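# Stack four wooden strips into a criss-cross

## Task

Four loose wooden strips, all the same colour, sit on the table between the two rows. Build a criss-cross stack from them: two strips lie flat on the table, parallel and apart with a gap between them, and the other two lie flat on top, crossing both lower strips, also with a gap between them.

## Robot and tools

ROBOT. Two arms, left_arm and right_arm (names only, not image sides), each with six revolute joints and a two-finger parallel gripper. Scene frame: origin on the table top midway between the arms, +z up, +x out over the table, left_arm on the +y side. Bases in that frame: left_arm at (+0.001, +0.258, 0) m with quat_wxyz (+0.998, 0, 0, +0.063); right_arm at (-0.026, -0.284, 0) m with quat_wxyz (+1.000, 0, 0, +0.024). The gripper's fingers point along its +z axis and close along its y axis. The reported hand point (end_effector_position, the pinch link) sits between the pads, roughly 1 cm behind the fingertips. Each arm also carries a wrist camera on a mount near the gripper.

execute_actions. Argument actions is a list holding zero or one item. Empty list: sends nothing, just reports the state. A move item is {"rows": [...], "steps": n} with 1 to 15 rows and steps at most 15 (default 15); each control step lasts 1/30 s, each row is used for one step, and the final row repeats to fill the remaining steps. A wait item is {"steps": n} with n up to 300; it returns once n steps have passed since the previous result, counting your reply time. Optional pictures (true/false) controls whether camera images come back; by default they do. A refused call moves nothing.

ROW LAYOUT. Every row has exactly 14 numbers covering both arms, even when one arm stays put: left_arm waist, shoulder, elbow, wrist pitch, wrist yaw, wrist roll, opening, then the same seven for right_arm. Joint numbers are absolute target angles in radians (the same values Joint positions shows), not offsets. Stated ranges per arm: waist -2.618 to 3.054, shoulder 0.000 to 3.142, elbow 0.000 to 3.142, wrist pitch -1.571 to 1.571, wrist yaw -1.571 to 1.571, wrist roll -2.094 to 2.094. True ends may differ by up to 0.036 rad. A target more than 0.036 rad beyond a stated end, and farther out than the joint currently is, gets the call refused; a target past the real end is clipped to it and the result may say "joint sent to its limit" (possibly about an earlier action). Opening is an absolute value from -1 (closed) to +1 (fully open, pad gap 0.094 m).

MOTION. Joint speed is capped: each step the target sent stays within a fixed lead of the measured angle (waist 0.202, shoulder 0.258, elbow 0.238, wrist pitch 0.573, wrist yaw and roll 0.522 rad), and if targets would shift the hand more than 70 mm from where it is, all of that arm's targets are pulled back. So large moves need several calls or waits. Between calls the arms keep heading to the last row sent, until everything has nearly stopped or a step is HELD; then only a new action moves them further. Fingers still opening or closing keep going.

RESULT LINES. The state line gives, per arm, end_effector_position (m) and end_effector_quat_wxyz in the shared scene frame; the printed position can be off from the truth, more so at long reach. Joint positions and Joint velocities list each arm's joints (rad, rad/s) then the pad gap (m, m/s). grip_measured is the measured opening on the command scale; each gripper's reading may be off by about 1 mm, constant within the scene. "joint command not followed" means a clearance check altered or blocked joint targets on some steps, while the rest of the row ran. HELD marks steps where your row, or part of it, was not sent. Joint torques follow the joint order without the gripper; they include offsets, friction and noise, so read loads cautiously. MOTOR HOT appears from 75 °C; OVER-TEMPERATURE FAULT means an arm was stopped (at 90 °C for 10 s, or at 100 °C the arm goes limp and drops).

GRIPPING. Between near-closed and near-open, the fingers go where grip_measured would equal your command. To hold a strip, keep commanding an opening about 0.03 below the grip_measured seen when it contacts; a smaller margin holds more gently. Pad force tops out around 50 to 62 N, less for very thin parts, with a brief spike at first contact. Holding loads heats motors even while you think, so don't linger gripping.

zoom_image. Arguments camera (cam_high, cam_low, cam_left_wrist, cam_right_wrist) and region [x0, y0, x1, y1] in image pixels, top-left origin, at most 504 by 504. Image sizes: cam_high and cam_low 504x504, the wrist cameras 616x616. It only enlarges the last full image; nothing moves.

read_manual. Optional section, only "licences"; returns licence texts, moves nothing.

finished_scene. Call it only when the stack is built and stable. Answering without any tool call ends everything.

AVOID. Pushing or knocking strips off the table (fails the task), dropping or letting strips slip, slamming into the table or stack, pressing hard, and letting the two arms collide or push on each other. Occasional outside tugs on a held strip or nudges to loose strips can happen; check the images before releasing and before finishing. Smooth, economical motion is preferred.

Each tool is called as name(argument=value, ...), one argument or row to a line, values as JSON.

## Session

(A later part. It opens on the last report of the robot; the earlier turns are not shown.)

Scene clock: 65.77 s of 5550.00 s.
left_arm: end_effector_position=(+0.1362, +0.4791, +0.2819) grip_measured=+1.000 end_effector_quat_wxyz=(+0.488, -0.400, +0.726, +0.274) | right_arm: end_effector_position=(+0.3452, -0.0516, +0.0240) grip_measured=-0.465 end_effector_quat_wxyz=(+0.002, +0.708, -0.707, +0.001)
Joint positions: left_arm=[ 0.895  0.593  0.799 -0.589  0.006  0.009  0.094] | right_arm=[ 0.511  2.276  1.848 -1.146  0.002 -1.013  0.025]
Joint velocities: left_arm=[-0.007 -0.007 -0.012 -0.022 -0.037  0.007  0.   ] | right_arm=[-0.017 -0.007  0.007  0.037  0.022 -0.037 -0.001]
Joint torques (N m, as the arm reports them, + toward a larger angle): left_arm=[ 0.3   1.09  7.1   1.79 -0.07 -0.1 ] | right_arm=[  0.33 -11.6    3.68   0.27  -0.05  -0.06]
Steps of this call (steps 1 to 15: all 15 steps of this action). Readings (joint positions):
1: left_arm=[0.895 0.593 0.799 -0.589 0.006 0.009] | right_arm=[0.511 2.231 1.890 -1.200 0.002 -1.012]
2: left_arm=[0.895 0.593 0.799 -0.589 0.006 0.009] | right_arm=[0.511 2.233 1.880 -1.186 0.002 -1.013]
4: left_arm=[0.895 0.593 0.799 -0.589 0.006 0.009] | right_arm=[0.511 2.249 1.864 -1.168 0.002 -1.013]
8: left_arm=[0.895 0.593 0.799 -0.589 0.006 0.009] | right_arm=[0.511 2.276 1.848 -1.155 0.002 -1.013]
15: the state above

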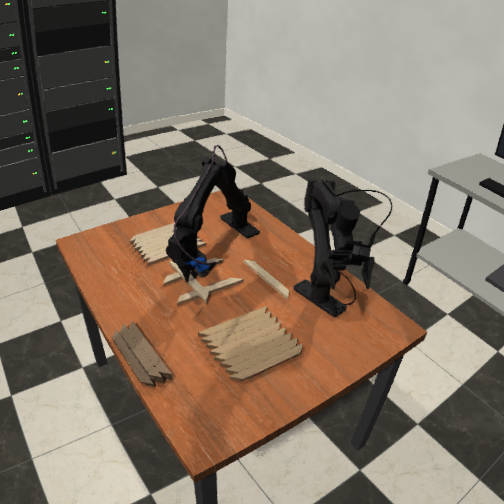

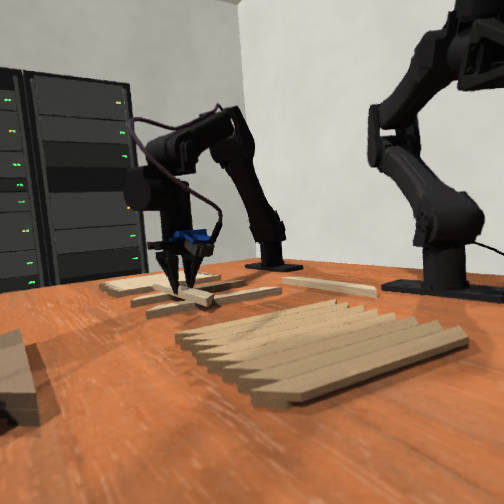

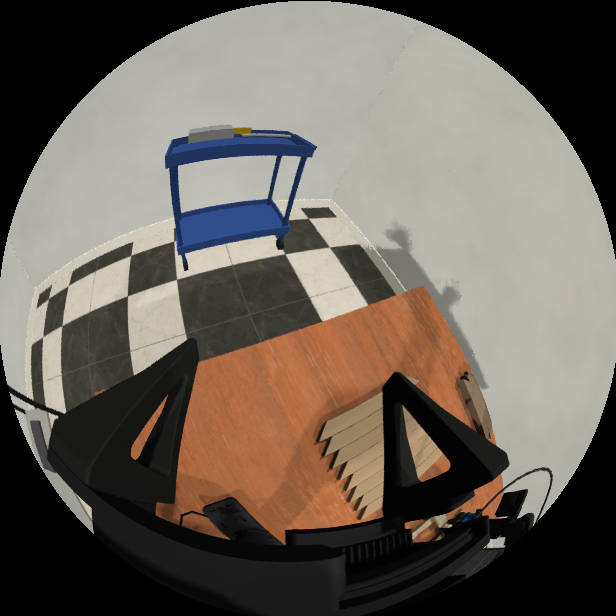

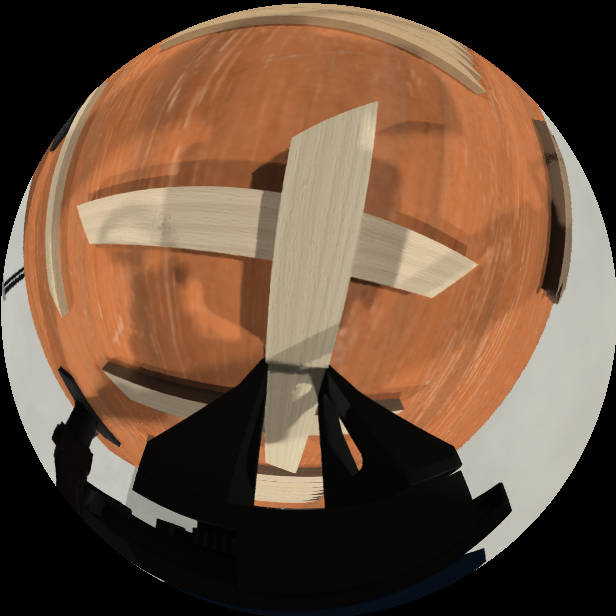

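execute_actions(
  actions=[
    {"rows":[[0.9,0.6,0.8,-0.6,0,0,1,0.515,2.27,1.84,-1.125,0,-1.02,-0.1]],"steps":8},
  ],
  pictures=false,
)

execute_actions(
  actions=[
    {"rows":[[0.9,0.6,0.8,-0.6,0,0,1,0.515,2.21,1.95,-1.29,0,-1.02,-0.1]],"steps":10},
  ],
  pictures=false,
)

execute_actions(
  actions=[
    {"rows":[[0.9,0.6,0.8,-0.6,0,0,1,1.2,2.01,1.57,-1.11,0,-0.33,-0.1]]},
  ],
  pictures=false,
)

execute_actions(
  actions=[
    {"steps":15},
  ],
  pictures=false,
)

execute_actions(
  actions=[
    {"rows":[[0.9,0.6,0.8,-0.6,0,0,1,1.2,2.07,1.47,-0.96,0,-0.33,-0.1]]},
  ],
)

execute_actions(
  actions=[
    {"rows":[[0.9,0.6,0.8,-0.6,0,0,1,1.2,2.07,1.47,-0.96,0,-0.33,-0.5]],"steps":10},
  ],
  pictures=false,
)

Scene clock: 69.50 s of 5550.00 s.
left_arm: end_effector_position=(+0.1362, +0.4791, +0.2819) grip_measured=+1.000 end_effector_quat_wxyz=(+0.488, -0.400, +0.726, +0.274) | right_arm: end_effector_position=(+0.3460, -0.0511, +0.0240) grip_measured=-0.102 end_effector_quat_wxyz=(-0.000, +0.708, -0.707, +0.001)
Joint positions: left_arm=[ 0.895  0.593  0.799 -0.589  0.006  0.009  0.094] | right_arm=[ 0.511  2.276  1.848 -1.142  0.002 -1.013  0.042]
Joint velocities: left_arm=[ 0.007  0.002 -0.012  0.051 -0.022  0.037  0.   ] | right_arm=[ 0.007 -0.007 -0.012  0.037 -0.007 -0.022 -0.001]
Joint torques (N m, as the arm reports them, + toward a larger angle): left_arm=[ 0.3   1.09  7.09  1.8  -0.07 -0.11] | right_arm=[  0.35 -11.66   3.69   0.29  -0.05  -0.06]
Steps of this call (steps 1 to 15: the robot went on to your last target; steps 16 to 90: nothing new was sent; then 0.47 s passed at rest; steps 91 to 98: all 8 steps of this action). Readings (joint positions):
91: left_arm=[0.895 0.593 0.799 -0.589 0.006 0.009] | right_arm=[0.511 2.276 1.848 -1.142 0.002 -1.013]
92: left_arm=[0.895 0.593 0.799 -0.589 0.006 0.009] | right_arm=[0.511 2.276 1.848 -1.142 0.002 -1.013]
94: left_arm=[0.895 0.593 0.799 -0.589 0.006 0.009] | right_arm=[0.511 2.276 1.848 -1.142 0.002 -1.013]
98: the state above

Scene clock: 69.83 s of 5550.00 s.
left_arm: end_effector_position=(+0.1362, +0.4791, +0.2819) grip_measured=+1.000 end_effector_quat_wxyz=(+0.488, -0.400, +0.726, +0.274) | right_arm: end_effector_position=(+0.3448, -0.0518, +0.0654) grip_measured=-0.102 end_effector_quat_wxyz=(-0.010, +0.708, -0.707, +0.003)
Joint positions: left_arm=[ 0.895  0.593  0.799 -0.589  0.006  0.009  0.094] | right_arm=[ 0.511  2.225  1.927 -1.252  0.002 -1.013  0.042]
Joint velocities: left_arm=[-0.002  0.007 -0.002 -0.051 -0.125  0.022  0.   ] | right_arm=[-0.007  0.012 -0.007 -0.125  0.022  0.11   0.001]
Joint torques (N m, as the arm reports them, + toward a larger angle): left_arm=[ 0.3   1.08  7.11  1.79 -0.07 -0.1 ] | right_arm=[  0.37 -12.01   6.1   -0.01  -0.05  -0.07]
Steps of this call (steps 1 to 10: all 10 steps of this action). Readings (joint positions):
1: left_arm=[0.895 0.593 0.799 -0.589 0.006 0.009] | right_arm=[0.511 2.276 1.861 -1.161 0.002 -1.013]
2: left_arm=[0.895 0.593 0.799 -0.589 0.006 0.009] | right_arm=[0.511 2.275 1.875 -1.186 0.002 -1.013]
4: left_arm=[0.895 0.593 0.799 -0.589 0.006 0.009] | right_arm=[0.511 2.260 1.903 -1.217 0.002 -1.013]
8: left_arm=[0.895 0.593 0.799 -0.589 0.006 0.009] | right_arm=[0.511 2.228 1.926 -1.244 0.002 -1.013]
10: the state above

Scene clock: 70.33 s of 5550.00 s.
left_arm: end_effector_position=(+0.1362, +0.4791, +0.2819) grip_measured=+1.000 end_effector_quat_wxyz=(+0.488, -0.400, +0.726, +0.274) | right_arm: end_effector_position=(+0.0767, +0.0866, +0.0486) grip_measured=-0.102 end_effector_quat_wxyz=(+0.007, +0.743, -0.670, -0.002)
Joint positions: left_arm=[ 0.895  0.593  0.799 -0.589  0.006  0.009  0.094] | right_arm=[ 1.246  2.051  1.587 -1.119 -0.01  -0.381  0.042]
Joint velocities: left_arm=[-0.002 -0.002 -0.017 -0.022  0.037  0.037  0.   ] | right_arm=[ 0.481 -0.007  0.017 -0.037 -0.212  0.271  0.001]
Joint torques (N m, as the arm reports them, + toward a larger angle): left_arm=[ 0.31  1.08  7.11  1.79 -0.07 -0.11] | right_arm=[ -6.69 -12.47   3.08   0.18   0.3    0.09]
Steps of this call (steps 1 to 15: all 15 steps of this action). Readings (joint positions):
1: left_arm=[0.895 0.593 0.799 -0.589 0.006 0.009] | right_arm=[0.524 2.202 1.888 -1.218 0.008 -0.951]
2: left_arm=[0.895 0.593 0.799 -0.589 0.006 0.009] | right_arm=[0.545 2.167 1.822 -1.187 0.015 -0.875]
4: left_arm=[0.895 0.593 0.799 -0.589 0.006 0.009] | right_arm=[0.626 2.099 1.703 -1.168 0.017 -0.728]
8: left_arm=[0.895 0.593 0.799 -0.589 0.006 0.009] | right_arm=[0.867 2.051 1.600 -1.157 0.015 -0.521]
15: the state above

Scene clock: 70.83 s of 5550.00 s.
left_arm: end_effector_position=(+0.1362, +0.4791, +0.2819) grip_measured=+1.000 end_effector_quat_wxyz=(+0.488, -0.400, +0.726, +0.274) | right_arm: end_effector_position=(+0.0965, +0.0806, +0.0486) grip_measured=-0.102 end_effector_quat_wxyz=(+0.006, +0.711, -0.703, +0.001)
Joint positions: left_arm=[ 0.895  0.593  0.799 -0.589  0.006  0.009  0.094] | right_arm=[ 1.196  2.051  1.587 -1.119 -0.003 -0.338  0.042]
Joint velocities: left_arm=[-0.002 -0.012  0.007  0.022  0.066 -0.007  0.   ] | right_arm=[-0.012  0.002 -0.012 -0.022  0.007  0.066  0.001]
Joint torques (N m, as the arm reports them, + toward a larger angle): left_arm=[ 0.3   1.1   7.11  1.79 -0.07 -0.11] | right_arm=[  0.38 -12.54   3.05   0.19  -0.01   0.07]
Steps of this call (steps 1 to 15: the robot went on to your last target). Readings (joint positions):
1: left_arm=[0.895 0.593 0.799 -0.589 0.006 0.009] | right_arm=[1.255 2.051 1.587 -1.119 -0.013 -0.372]
2: left_arm=[0.895 0.593 0.799 -0.589 0.006 0.009] | right_arm=[1.252 2.051 1.587 -1.119 -0.014 -0.366]
4: left_arm=[0.895 0.593 0.799 -0.589 0.006 0.009] | right_arm=[1.231 2.051 1.587 -1.119 -0.013 -0.355]
8: left_arm=[0.895 0.593 0.799 -0.589 0.006 0.009] | right_arm=[1.196 2.051 1.587 -1.119 -0.005 -0.344]
15: the state above

Scene clock: 71.33 s of 5550.00 s.
left_arm: end_effector_position=(+0.1362, +0.4791, +0.2819) grip_measured=+1.000 end_effector_quat_wxyz=(+0.488, -0.400, +0.726, +0.274) | right_arm: end_effector_position=(+0.0941, +0.0736, +0.0078) grip_measured=-0.102 end_effector_quat_wxyz=(+0.013, +0.710, -0.704, +0.005)
Joint positions: left_arm=[ 0.895  0.593  0.799 -0.589  0.006  0.009  0.094] | right_arm=[ 1.196  2.086  1.471 -0.984 -0.003 -0.337  0.042]
Joint velocities: left_arm=[-0.012  0.012 -0.012 -0.037 -0.051  0.022  0.   ] | right_arm=[-0.022  0.012 -0.012  0.037 -0.066 -0.051  0.001]
Joint torques (N m, as the arm reports them, + toward a larger angle): left_arm=[ 0.32  1.08  7.11  1.8  -0.06 -0.1 ] | right_arm=[  0.44 -10.67   4.03   0.22   0.     0.05]
Steps of this call (steps 1 to 15: all 15 steps of this action). Readings (joint positions):
1: left_arm=[0.895 0.593 0.799 -0.589 0.006 0.009] | right_arm=[1.196 2.049 1.568 -1.092 -0.003 -0.338]
2: left_arm=[0.895 0.593 0.799 -0.589 0.006 0.009] | right_arm=[1.196 2.047 1.543 -1.062 -0.003 -0.338]
4: left_arm=[0.895 0.593 0.799 -0.589 0.006 0.009] | right_arm=[1.196 2.059 1.500 -1.030 -0.003 -0.337]
8: left_arm=[0.895 0.593 0.799 -0.589 0.006 0.009] | right_arm=[1.196 2.085 1.471 -1.009 -0.003 -0.337]
15: the state above

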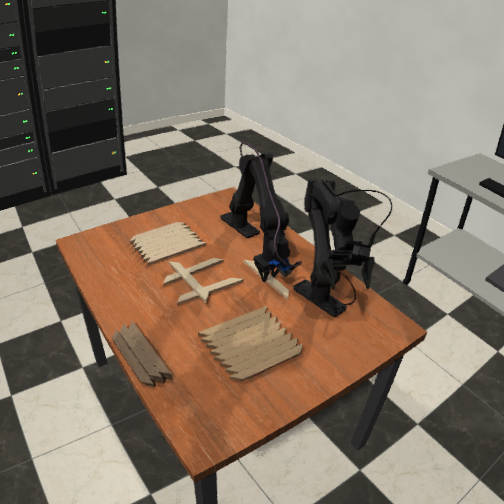

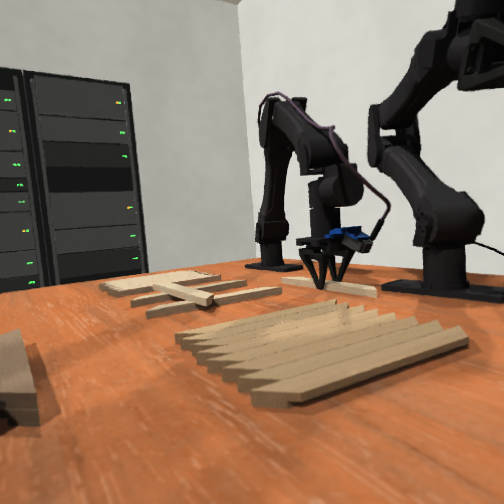

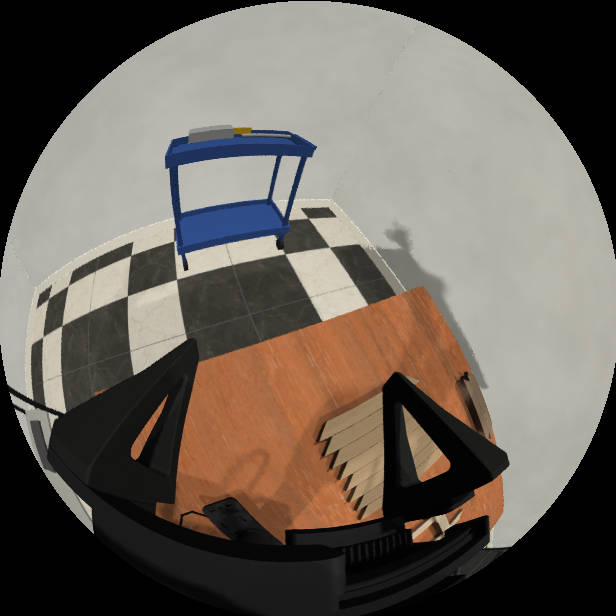

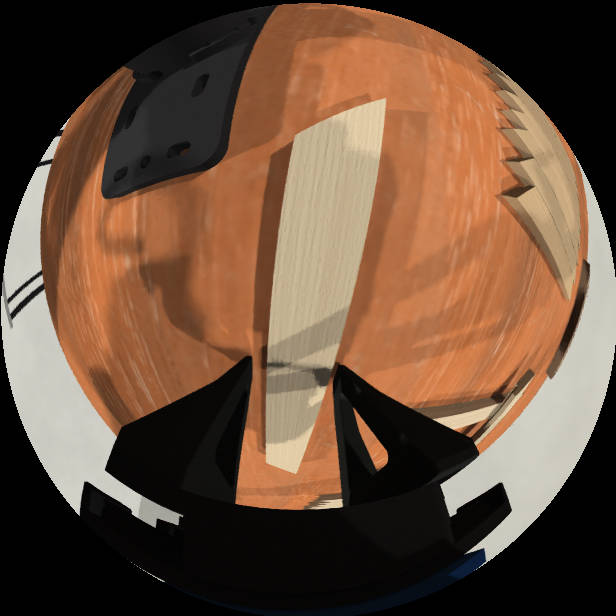

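Scene clock: 71.67 s of 5550.00 s.
left_arm: end_effector_position=(+0.1362, +0.4791, +0.2819) grip_measured=+1.000 end_effector_quat_wxyz=(+0.488, -0.400, +0.726, +0.274) | right_arm: end_effector_position=(+0.0946, +0.0745, +0.0078) grip_measured=-0.444 end_effector_quat_wxyz=(+0.012, +0.710, -0.704, +0.004)
Joint positions: left_arm=[ 0.895  0.593  0.799 -0.589  0.006  0.009  0.094] | right_arm=[ 1.196  2.086  1.471 -0.98  -0.003 -0.336  0.026]
Joint velocities: left_arm=[-0.002  0.002 -0.007  0.007 -0.007 -0.051  0.   ] | right_arm=[ 0.017  0.007 -0.007 -0.007 -0.007  0.051 -0.001]
Joint torques (N m, as the arm reports them, + toward a larger angle): left_arm=[ 0.3   1.08  7.12  1.79 -0.07 -0.11] | right_arm=[  0.39 -10.69   4.02   0.27  -0.01   0.06]
Steps of this call (steps 1 to 10: all 10 steps of this action). Readings (joint positions):
1: left_arm=[0.895 0.593 0.799 -0.589 0.006 0.009] | right_arm=[1.196 2.086 1.471 -0.983 -0.003 -0.337]
2: left_arm=[0.895 0.593 0.799 -0.589 0.006 0.009] | right_arm=[1.196 2.086 1.471 -0.982 -0.003 -0.337]
4: left_arm=[0.895 0.593 0.799 -0.589 0.006 0.009] | right_arm=[1.196 2.086 1.471 -0.981 -0.003 -0.336]
8: left_arm=[0.895 0.593 0.799 -0.589 0.006 0.009] | right_arm=[1.196 2.086 1.471 -0.980 -0.003 -0.336]
10: the state above

execute_actions(
  actions=[
    {"rows":[[0.9,0.6,0.8,-0.6,0,0,1,1.2,2.02,1.62,-1.15,0,-0.33,-0.5]],"steps":10},
  ],
  pictures=false,
)

execute_actions(
  actions=[
    {"rows":[[0.9,0.6,0.8,-0.6,0,0,1,0.62,2.02,1.62,-1.15,0,-0.91,-0.5]]},
  ],
  pictures=false,
)

execute_actions(
  actions=[
    {"steps":15},
  ],
  pictures=false,
)

execute_actions(
  actions=[
    {"rows":[[0.9,0.6,0.8,-0.6,0,0,1,0.62,2.063,1.505,-1.0,0,-0.91,-0.5]]},
  ],
)

Scene clock: 74.97 s of 5550.00 s.
left_arm: end_effector_position=(+0.1362, +0.4791, +0.2819) grip_measured=+1.000 end_effector_quat_wxyz=(+0.488, -0.400, +0.726, +0.274) | right_arm: end_effector_position=(+0.0993, +0.0884, +0.0588) grip_measured=-0.444 end_effector_quat_wxyz=(-0.015, +0.710, -0.704, -0.009)
Joint positions: left_arm=[ 0.895  0.593  0.799 -0.589  0.006  0.009  0.094] | right_arm=[ 1.196  2.032  1.6   -1.105 -0.003 -0.336  0.026]
Joint velocities: left_arm=[-0.002 -0.017  0.002  0.022  0.037  0.037  0.   ] | right_arm=[ 0.007 -0.022 -0.012 -0.183  0.066 -0.037 -0.   ]
Joint torques (N m, as the arm reports them, + toward a larger angle): left_arm=[ 0.31  1.09  7.1   1.79 -0.07 -0.11] | right_arm=[  0.41 -10.25   5.7    0.     0.01   0.06]
Steps of this call (steps 1 to 15: the robot went on to your last target; steps 16 to 89: nothing new was sent; steps 90 to 99: all 10 steps of this action). Readings (joint positions):
90: left_arm=[0.895 0.593 0.799 -0.589 0.006 0.009] | right_arm=[1.196 2.086 1.491 -1.008 -0.003 -0.336]
91: left_arm=[0.895 0.593 0.799 -0.589 0.006 0.009] | right_arm=[1.196 2.088 1.518 -1.043 -0.003 -0.336]
93: left_arm=[0.895 0.593 0.799 -0.589 0.006 0.009] | right_arm=[1.196 2.072 1.565 -1.075 -0.003 -0.336]
97: left_arm=[0.895 0.593 0.799 -0.589 0.006 0.009] | right_arm=[1.196 2.034 1.599 -1.095 -0.003 -0.336]
99: the state above

Scene clock: 75.47 s of 5550.00 s.
left_arm: end_effector_position=(+0.1362, +0.4791, +0.2819) grip_measured=+1.000 end_effector_quat_wxyz=(+0.488, -0.400, +0.726, +0.274) | right_arm: end_effector_position=(+0.2933, -0.0614, +0.0588) grip_measured=-0.444 end_effector_quat_wxyz=(+0.008, -0.678, +0.735, -0.011)
Joint positions: left_arm=[ 0.895  0.593  0.799 -0.589  0.006  0.009  0.094] | right_arm=[ 0.569  2.032  1.6   -1.121  0.02  -0.874  0.026]
Joint velocities: left_arm=[-0.007 -0.017 -0.002 -0.066 -0.022  0.007  0.   ] | right_arm=[ 0.256 -0.022 -0.012 -0.066  0.022 -0.095 -0.   ]
Joint torques (N m, as the arm reports them, + toward a larger angle): left_arm=[ 0.32  1.08  7.12  1.8  -0.06 -0.11] | right_arm=[  3.37 -10.24   5.72   0.02  -0.21  -0.09]
Steps of this call (steps 1 to 15: all 15 steps of this action). Readings (joint positions):
1: left_arm=[0.895 0.593 0.799 -0.589 0.006 0.009] | right_arm=[1.180 2.032 1.600 -1.110 -0.011 -0.410]
2: left_arm=[0.895 0.593 0.799 -0.589 0.006 0.009] | right_arm=[1.151 2.032 1.600 -1.115 -0.019 -0.496]
4: left_arm=[0.895 0.593 0.799 -0.589 0.006 0.009] | right_arm=[1.054 2.032 1.600 -1.116 -0.021 -0.626]
8: left_arm=[0.895 0.593 0.799 -0.589 0.006 0.009] | right_arm=[0.805 2.032 1.600 -1.116 -0.015 -0.773]
15: the state above

Scene clock: 75.97 s of 5550.00 s.
left_arm: end_effector_position=(+0.1362, +0.4791, +0.2819) grip_measured=+1.000 end_effector_quat_wxyz=(+0.488, -0.400, +0.726, +0.274) | right_arm: end_effector_position=(+0.2773, -0.0433, +0.0587) grip_measured=-0.444 end_effector_quat_wxyz=(-0.005, +0.709, -0.706, +0.004)
Joint positions: left_arm=[ 0.895  0.593  0.799 -0.589  0.006  0.009  0.094] | right_arm=[ 0.625  2.032  1.6   -1.129  0.007 -0.902  0.026]
Joint velocities: left_arm=[-0.002 -0.007  0.007 -0.095  0.037  0.051  0.   ] | right_arm=[-0.012 -0.012  0.002  0.007  0.007 -0.007  0.001]
Joint torques (N m, as the arm reports them, + toward a larger angle): left_arm=[ 0.32  1.08  7.12  1.79 -0.06 -0.11] | right_arm=[ -0.32 -10.21   5.69  -0.03  -0.12  -0.06]
Steps of this call (steps 1 to 15: the robot went on to your last target). Readings (joint positions):
1: left_arm=[0.895 0.593 0.799 -0.589 0.006 0.009] | right_arm=[0.579 2.032 1.600 -1.123 0.020 -0.880]
2: left_arm=[0.895 0.593 0.799 -0.589 0.006 0.009] | right_arm=[0.591 2.032 1.600 -1.124 0.018 -0.884]
4: left_arm=[0.895 0.593 0.799 -0.589 0.006 0.009] | right_arm=[0.613 2.032 1.600 -1.126 0.013 -0.891]
8: left_arm=[0.895 0.593 0.799 -0.589 0.006 0.009] | right_arm=[0.625 2.032 1.600 -1.128 0.007 -0.899]
15: the state above

Scene clock: 76.47 s of 5550.00 s.
left_arm: end_effector_position=(+0.1362, +0.4791, +0.2819) grip_measured=+1.000 end_effector_quat_wxyz=(+0.488, -0.400, +0.726, +0.274) | right_arm: end_effector_position=(+0.2731, -0.0466, +0.0211) grip_measured=-0.444 end_effector_quat_wxyz=(+0.009, +0.709, -0.705, +0.003)
Joint positions: left_arm=[ 0.895  0.593  0.799 -0.589  0.006  0.009  0.094] | right_arm=[ 0.625  2.073  1.509 -1.022  0.007 -0.903  0.026]
Joint velocities: left_arm=[-0.012 -0.007  0.007 -0.022 -0.051 -0.007  0.   ] | right_arm=[-0.012 -0.012  0.002 -0.037  0.007 -0.022 -0.001]
Joint torques (N m, as the arm reports them, + toward a larger angle): left_arm=[ 0.32  1.09  7.12  1.79 -0.07 -0.11] | right_arm=[ -0.44 -10.15   3.7    0.32  -0.09  -0.1 ]
Steps of this call (steps 1 to 15: all 15 steps of this action). Readings (joint positions):
1: left_arm=[0.895 0.593 0.799 -0.589 0.006 0.009] | right_arm=[0.625 2.032 1.585 -1.110 0.007 -0.902]
2: left_arm=[0.895 0.593 0.799 -0.589 0.006 0.009] | right_arm=[0.625 2.032 1.567 -1.085 0.007 -0.903]
4: left_arm=[0.895 0.593 0.799 -0.589 0.006 0.009] | right_arm=[0.625 2.048 1.533 -1.058 0.007 -0.903]
8: left_arm=[0.895 0.593 0.799 -0.589 0.006 0.009] | right_arm=[0.625 2.074 1.509 -1.041 0.007 -0.903]
15: the state above

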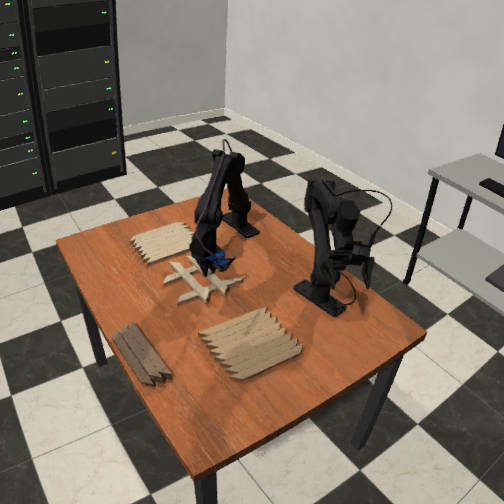

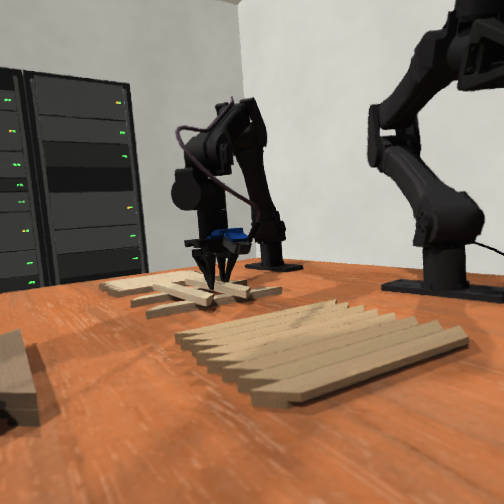

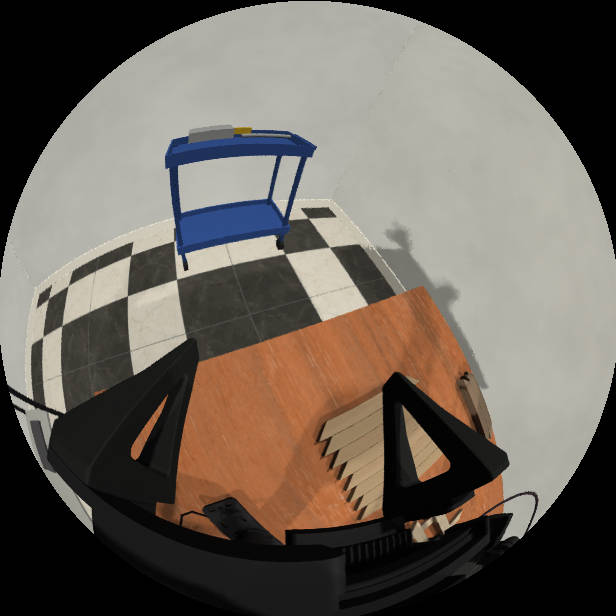

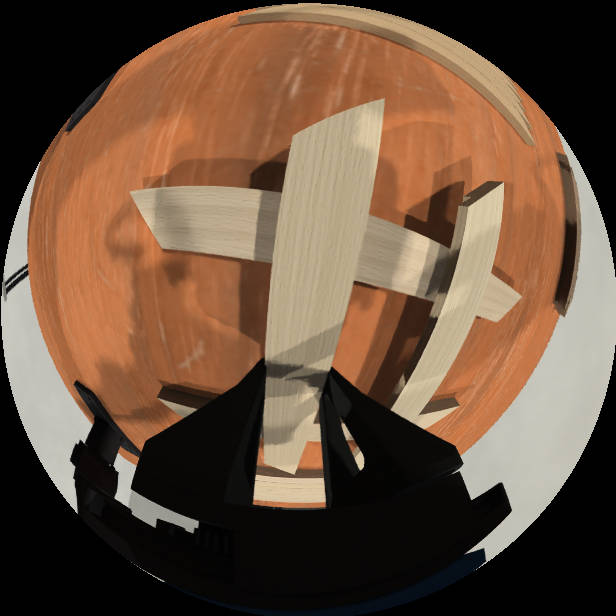

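execute_actions(
  actions=[
    {"rows":[[0.9,0.6,0.8,-0.6,0,0,1,0.62,2.063,1.505,-1.0,0,-0.91,-0.1]],"steps":8},
  ],
  pictures=false,
)

execute_actions(
  actions=[
    {"rows":[[0.9,0.6,0.8,-0.6,0,0,1,0.62,1.96,1.7,-1.32,0,-0.91,-0.1]]},
  ],
)

Scene clock: 79.00 s of 5550.00 s.
left_arm: end_effector_position=(+0.1362, +0.4791, +0.2819) grip_measured=+1.000 end_effector_quat_wxyz=(+0.488, -0.400, +0.726, +0.274) | right_arm: end_effector_position=(+0.2739, -0.0460, +0.0211) grip_measured=-0.102 end_effector_quat_wxyz=(+0.006, +0.709, -0.705, +0.003)
Joint positions: left_arm=[ 0.895  0.593  0.799 -0.589  0.006  0.009  0.094] | right_arm=[ 0.625  2.073  1.509 -1.018  0.007 -0.904  0.042]
Joint velocities: left_arm=[-0.002 -0.012 -0.017 -0.022 -0.037 -0.022  0.   ] | right_arm=[-0.007 -0.002 -0.007 -0.022  0.007 -0.022 -0.001]
Joint torques (N m, as the arm reports them, + toward a larger angle): left_arm=[ 0.29  1.09  7.12  1.79 -0.06 -0.1 ] | right_arm=[ -0.42 -10.25   3.88   0.28  -0.1   -0.06]
Steps of this call (steps 1 to 15: the robot went on to your last target; steps 16 to 68: nothing new was sent; steps 69 to 76: all 8 steps of this action). Readings (joint positions):
69: left_arm=[0.895 0.593 0.799 -0.589 0.006 0.009] | right_arm=[0.625 2.073 1.509 -1.020 0.007 -0.903]
70: left_arm=[0.895 0.593 0.799 -0.589 0.006 0.009] | right_arm=[0.625 2.073 1.509 -1.019 0.007 -0.904]
72: left_arm=[0.895 0.593 0.799 -0.589 0.006 0.009] | right_arm=[0.625 2.073 1.509 -1.019 0.007 -0.904]
76: the state above

Scene clock: 79.50 s of 5550.00 s.
left_arm: end_effector_position=(+0.1362, +0.4791, +0.2819) grip_measured=+1.000 end_effector_quat_wxyz=(+0.488, -0.400, +0.726, +0.274) | right_arm: end_effector_position=(+0.2676, -0.0510, +0.1064) grip_measured=-0.102 end_effector_quat_wxyz=(-0.005, +0.709, -0.705, +0.004)
Joint positions: left_arm=[ 0.895  0.593  0.799 -0.589  0.006  0.009  0.094] | right_arm=[ 0.625  1.96   1.688 -1.287  0.007 -0.904  0.042]
Joint velocities: left_arm=[-0.007 -0.027 -0.002  0.022 -0.066  0.022  0.   ] | right_arm=[ 0.017 -0.002 -0.022 -0.11   0.007 -0.022 -0.   ]
Joint torques (N m, as the arm reports them, + toward a larger angle): left_arm=[ 0.29  1.1   7.11  1.8  -0.06 -0.11] | right_arm=[-0.42 -8.74  5.22 -0.02 -0.1  -0.06]
Steps of this call (steps 1 to 15: all 15 steps of this action). Readings (joint positions):
1: left_arm=[0.895 0.593 0.799 -0.589 0.006 0.009] | right_arm=[0.625 2.072 1.529 -1.052 0.007 -0.904]
2: left_arm=[0.895 0.593 0.799 -0.589 0.006 0.009] | right_arm=[0.625 2.071 1.558 -1.100 0.007 -0.904]
4: left_arm=[0.895 0.593 0.799 -0.589 0.006 0.009] | right_arm=[0.625 2.043 1.620 -1.169 0.007 -0.904]
8: left_arm=[0.895 0.593 0.799 -0.589 0.006 0.009] | right_arm=[0.625 1.967 1.683 -1.235 0.007 -0.904]
15: the state above

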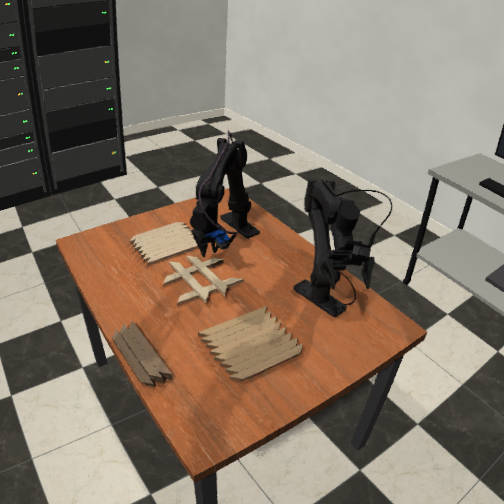

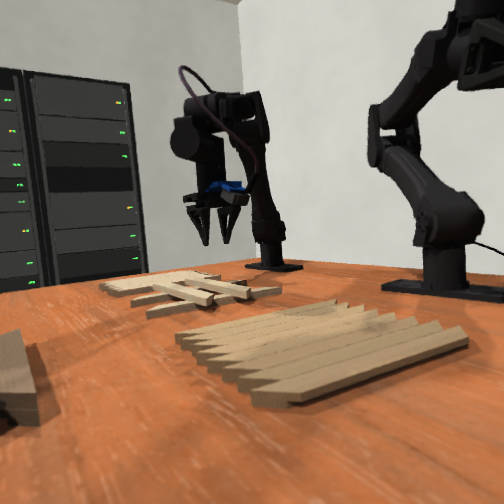

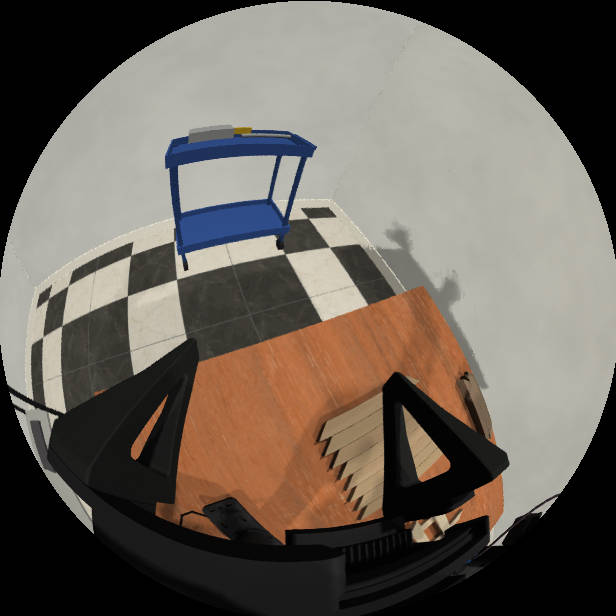

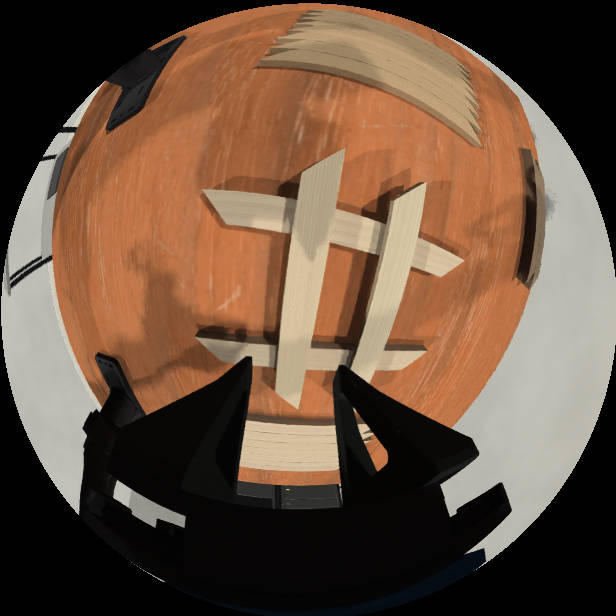

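finished_scene(
  scene=1,
)

The scene is finished: the task was done.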